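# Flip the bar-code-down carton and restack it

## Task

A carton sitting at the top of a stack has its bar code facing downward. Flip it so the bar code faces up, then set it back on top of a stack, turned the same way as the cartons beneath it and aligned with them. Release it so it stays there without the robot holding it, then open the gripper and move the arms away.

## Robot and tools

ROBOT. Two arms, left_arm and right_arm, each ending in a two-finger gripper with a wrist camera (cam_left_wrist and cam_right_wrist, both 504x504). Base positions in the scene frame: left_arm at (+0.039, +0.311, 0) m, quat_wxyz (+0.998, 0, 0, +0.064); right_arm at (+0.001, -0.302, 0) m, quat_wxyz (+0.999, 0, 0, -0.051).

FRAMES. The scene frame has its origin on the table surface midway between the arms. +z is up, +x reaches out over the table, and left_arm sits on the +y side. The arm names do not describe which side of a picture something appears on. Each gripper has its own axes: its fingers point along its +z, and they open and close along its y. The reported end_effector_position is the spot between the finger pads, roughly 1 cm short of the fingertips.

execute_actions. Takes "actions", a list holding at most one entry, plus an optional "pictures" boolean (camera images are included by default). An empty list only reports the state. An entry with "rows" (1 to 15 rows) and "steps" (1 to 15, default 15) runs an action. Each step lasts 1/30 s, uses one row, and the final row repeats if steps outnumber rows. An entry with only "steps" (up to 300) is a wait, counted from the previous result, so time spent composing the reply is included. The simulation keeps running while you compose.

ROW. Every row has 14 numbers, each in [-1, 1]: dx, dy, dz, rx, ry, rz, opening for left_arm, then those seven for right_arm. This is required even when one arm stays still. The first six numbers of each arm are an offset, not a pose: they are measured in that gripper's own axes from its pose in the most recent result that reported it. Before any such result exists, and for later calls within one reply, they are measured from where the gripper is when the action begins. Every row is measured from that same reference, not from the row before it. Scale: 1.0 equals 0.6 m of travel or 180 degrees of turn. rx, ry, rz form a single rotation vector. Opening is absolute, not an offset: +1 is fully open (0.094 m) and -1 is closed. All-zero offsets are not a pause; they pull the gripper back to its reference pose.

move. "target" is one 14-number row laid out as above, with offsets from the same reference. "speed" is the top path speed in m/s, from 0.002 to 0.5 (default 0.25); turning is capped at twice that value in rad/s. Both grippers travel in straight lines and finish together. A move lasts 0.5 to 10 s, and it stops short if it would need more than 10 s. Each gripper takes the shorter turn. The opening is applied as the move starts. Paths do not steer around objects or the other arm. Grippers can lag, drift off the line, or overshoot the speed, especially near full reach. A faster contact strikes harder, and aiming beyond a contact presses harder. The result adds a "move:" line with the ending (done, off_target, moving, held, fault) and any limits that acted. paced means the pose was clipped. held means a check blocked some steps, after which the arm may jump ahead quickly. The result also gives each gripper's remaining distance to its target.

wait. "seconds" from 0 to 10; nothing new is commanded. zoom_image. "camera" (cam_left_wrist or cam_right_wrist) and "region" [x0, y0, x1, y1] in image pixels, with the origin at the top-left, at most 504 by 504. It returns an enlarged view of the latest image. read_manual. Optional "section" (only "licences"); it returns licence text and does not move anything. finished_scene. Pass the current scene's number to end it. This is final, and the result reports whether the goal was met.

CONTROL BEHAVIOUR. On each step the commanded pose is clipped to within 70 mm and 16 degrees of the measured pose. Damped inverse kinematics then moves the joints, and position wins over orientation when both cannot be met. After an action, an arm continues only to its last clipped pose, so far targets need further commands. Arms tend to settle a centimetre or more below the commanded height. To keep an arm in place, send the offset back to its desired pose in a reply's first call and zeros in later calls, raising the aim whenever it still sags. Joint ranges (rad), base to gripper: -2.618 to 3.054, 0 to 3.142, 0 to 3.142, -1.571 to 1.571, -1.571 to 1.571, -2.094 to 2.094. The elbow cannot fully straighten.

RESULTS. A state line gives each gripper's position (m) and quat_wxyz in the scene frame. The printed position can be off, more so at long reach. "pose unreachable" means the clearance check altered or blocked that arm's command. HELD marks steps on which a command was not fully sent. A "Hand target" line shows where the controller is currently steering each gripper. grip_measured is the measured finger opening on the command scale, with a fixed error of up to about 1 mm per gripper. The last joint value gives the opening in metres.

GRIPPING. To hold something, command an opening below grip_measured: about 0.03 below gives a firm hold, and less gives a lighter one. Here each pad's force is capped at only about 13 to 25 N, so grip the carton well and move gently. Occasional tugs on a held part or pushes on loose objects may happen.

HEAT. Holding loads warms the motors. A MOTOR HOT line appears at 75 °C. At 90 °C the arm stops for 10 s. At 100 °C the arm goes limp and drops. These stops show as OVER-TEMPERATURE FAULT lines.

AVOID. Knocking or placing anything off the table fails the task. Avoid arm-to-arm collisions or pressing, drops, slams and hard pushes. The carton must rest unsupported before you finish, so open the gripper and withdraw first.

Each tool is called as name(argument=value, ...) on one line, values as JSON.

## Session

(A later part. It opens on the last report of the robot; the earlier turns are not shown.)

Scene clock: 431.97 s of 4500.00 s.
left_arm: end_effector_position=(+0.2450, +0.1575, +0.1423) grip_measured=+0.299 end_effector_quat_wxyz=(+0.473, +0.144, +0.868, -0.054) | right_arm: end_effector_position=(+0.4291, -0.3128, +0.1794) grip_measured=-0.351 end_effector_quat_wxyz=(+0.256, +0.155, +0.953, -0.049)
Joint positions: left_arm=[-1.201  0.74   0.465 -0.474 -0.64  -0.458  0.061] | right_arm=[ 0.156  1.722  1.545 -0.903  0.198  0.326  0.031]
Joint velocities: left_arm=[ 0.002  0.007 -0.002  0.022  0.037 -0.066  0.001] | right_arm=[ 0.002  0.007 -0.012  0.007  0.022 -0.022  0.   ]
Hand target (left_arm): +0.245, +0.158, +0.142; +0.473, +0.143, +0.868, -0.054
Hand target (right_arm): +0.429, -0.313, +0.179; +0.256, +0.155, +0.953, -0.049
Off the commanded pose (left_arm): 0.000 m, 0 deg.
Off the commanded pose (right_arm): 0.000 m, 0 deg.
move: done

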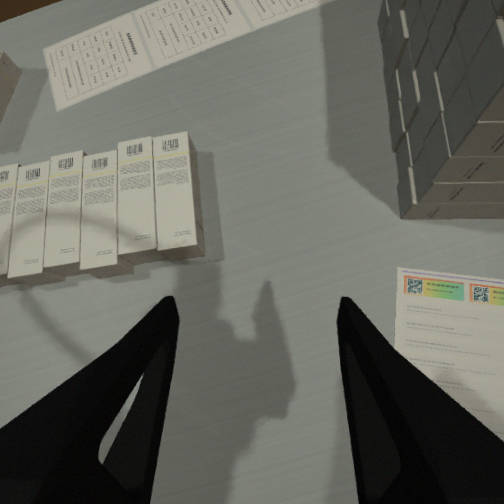

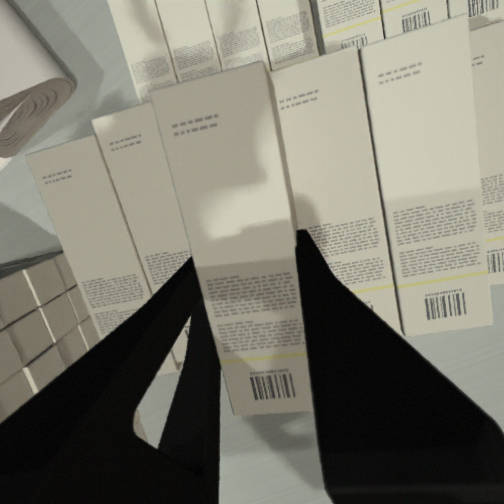

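move(target=[0,0,0,0,0,0,0.3,0,0.0,0,0,0,0,0.3], speed=0.02)

move(target=[0,0,0,0,0,0,0.3,-0.03,0,-0.09,0,0,0,0.3], speed=0.06)

move(target=[0,0,0,0,0,0,0.3,0.14,0.0,-0.08,0,-0.25,0,0.3], speed=0.12)

zoom_image(camera="cam_right_wrist", region=[130,40,430,340])

Scene clock: 440.40 s of 4500.00 s.
left_arm: end_effector_position=(+0.2449, +0.1573, +0.1423) grip_measured=+0.299 end_effector_quat_wxyz=(+0.473, +0.144, +0.868, -0.055) | right_arm: end_effector_position=(+0.4291, -0.3128, +0.1794) grip_measured=+0.298 end_effector_quat_wxyz=(+0.256, +0.155, +0.953, -0.049)
Joint positions: left_arm=[-1.201  0.74   0.465 -0.474 -0.638 -0.458  0.061] | right_arm=[ 0.156  1.722  1.545 -0.903  0.198  0.326  0.061]
Joint velocities: left_arm=[ 0.002 -0.017 -0.002  0.066 -0.022 -0.007 -0.   ] | right_arm=[-0.002 -0.007 -0.007 -0.081 -0.081 -0.022 -0.001]
Hand target (left_arm): +0.245, +0.157, +0.142; +0.473, +0.144, +0.868, -0.054
Hand target (right_arm): +0.429, -0.313, +0.179; +0.256, +0.155, +0.953, -0.049
Off the commanded pose (left_arm): 0.000 m, 0 deg.
Off the commanded pose (right_arm): 0.000 m, 0 deg.
After step 90, 4.73 s passed at rest.
move: done

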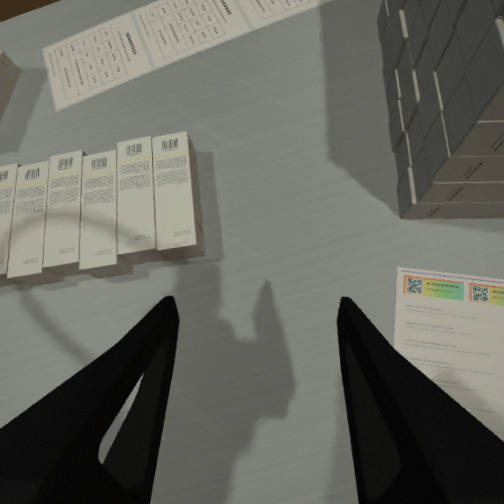

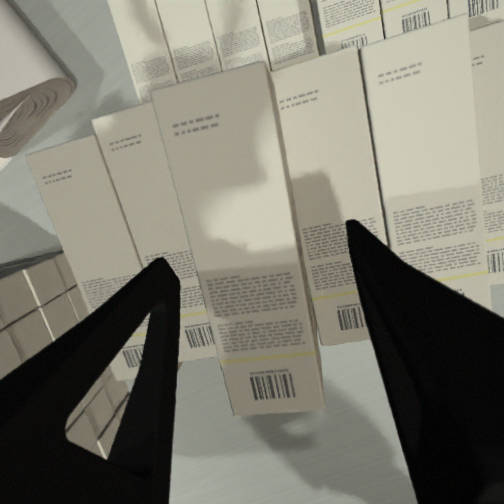

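Scene clock: 441.87 s of 4500.00 s.
left_arm: end_effector_position=(+0.2448, +0.1572, +0.1422) grip_measured=+0.299 end_effector_quat_wxyz=(+0.472, +0.144, +0.868, -0.055) | right_arm: end_effector_position=(+0.4176, -0.3115, +0.2263) grip_measured=+0.298 end_effector_quat_wxyz=(+0.248, +0.156, +0.955, -0.049)
Joint positions: left_arm=[-1.201  0.74   0.465 -0.474 -0.637 -0.458  0.061] | right_arm=[ 0.161  1.722  1.741 -1.116  0.198  0.334  0.061]
Joint velocities: left_arm=[-0.012 -0.017 -0.002  0.051 -0.037  0.051 -0.   ] | right_arm=[-0.002  0.017 -0.002 -0.037  0.007 -0.007 -0.001]
Hand target (left_arm): +0.245, +0.157, +0.142; +0.473, +0.144, +0.868, -0.055
Hand target (right_arm): +0.418, -0.309, +0.235; +0.256, +0.155, +0.953, -0.048
Off the commanded pose (left_arm): 0.000 m, 0 deg.
Off the commanded pose (right_arm): 0.009 m, 1 deg.
move: done

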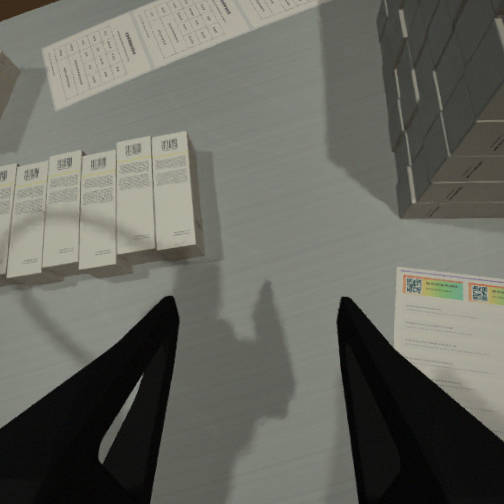

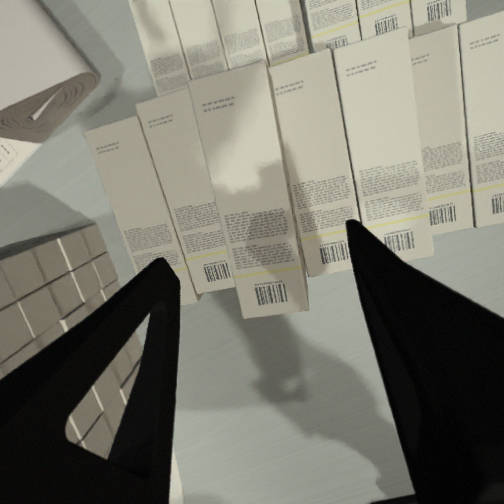

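Scene clock: 445.73 s of 4500.00 s.
left_arm: end_effector_position=(+0.2447, +0.1570, +0.1421) grip_measured=+0.299 end_effector_quat_wxyz=(+0.472, +0.144, +0.868, -0.056) | right_arm: end_effector_position=(+0.3293, -0.2818, +0.2228) grip_measured=+0.298 end_effector_quat_wxyz=(+0.588, +0.129, +0.793, -0.097)
Joint positions: left_arm=[-1.201  0.74   0.465 -0.474 -0.636 -0.458  0.061] | right_arm=[ 0.516  0.954  0.583 -0.017  0.7    0.255  0.061]
Joint velocities: left_arm=[-0.007  0.017 -0.017  0.037  0.007  0.066  0.001] | right_arm=[ 0.012  0.012 -0.007  0.007 -0.022  0.007 -0.   ]
Hand target (left_arm): +0.245, +0.157, +0.142; +0.472, +0.144, +0.868, -0.055
Hand target (right_arm): +0.326, -0.282, +0.225; +0.594, +0.129, +0.788, -0.099
Off the commanded pose (left_arm): 0.000 m, 0 deg.
Off the commanded pose (right_arm): 0.006 m, 1 deg.
move: done

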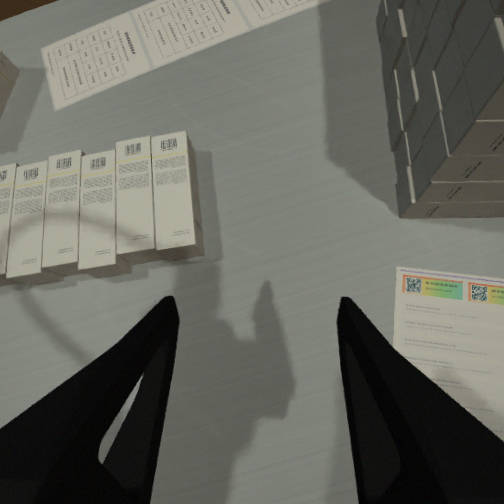

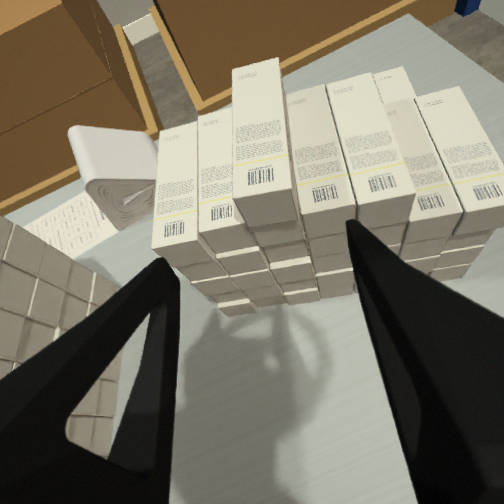

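Region (130, 40, 430, 340) of cam_right_wrist's 504x504 image, scaled by 1.680, with more detail than that image has.

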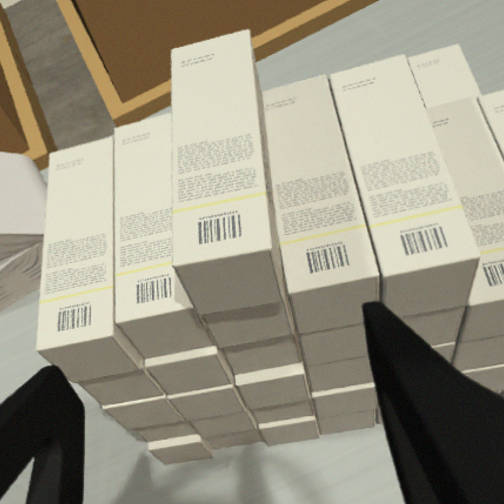

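finished_scene(scene=1)

The scene is finished: the task was done.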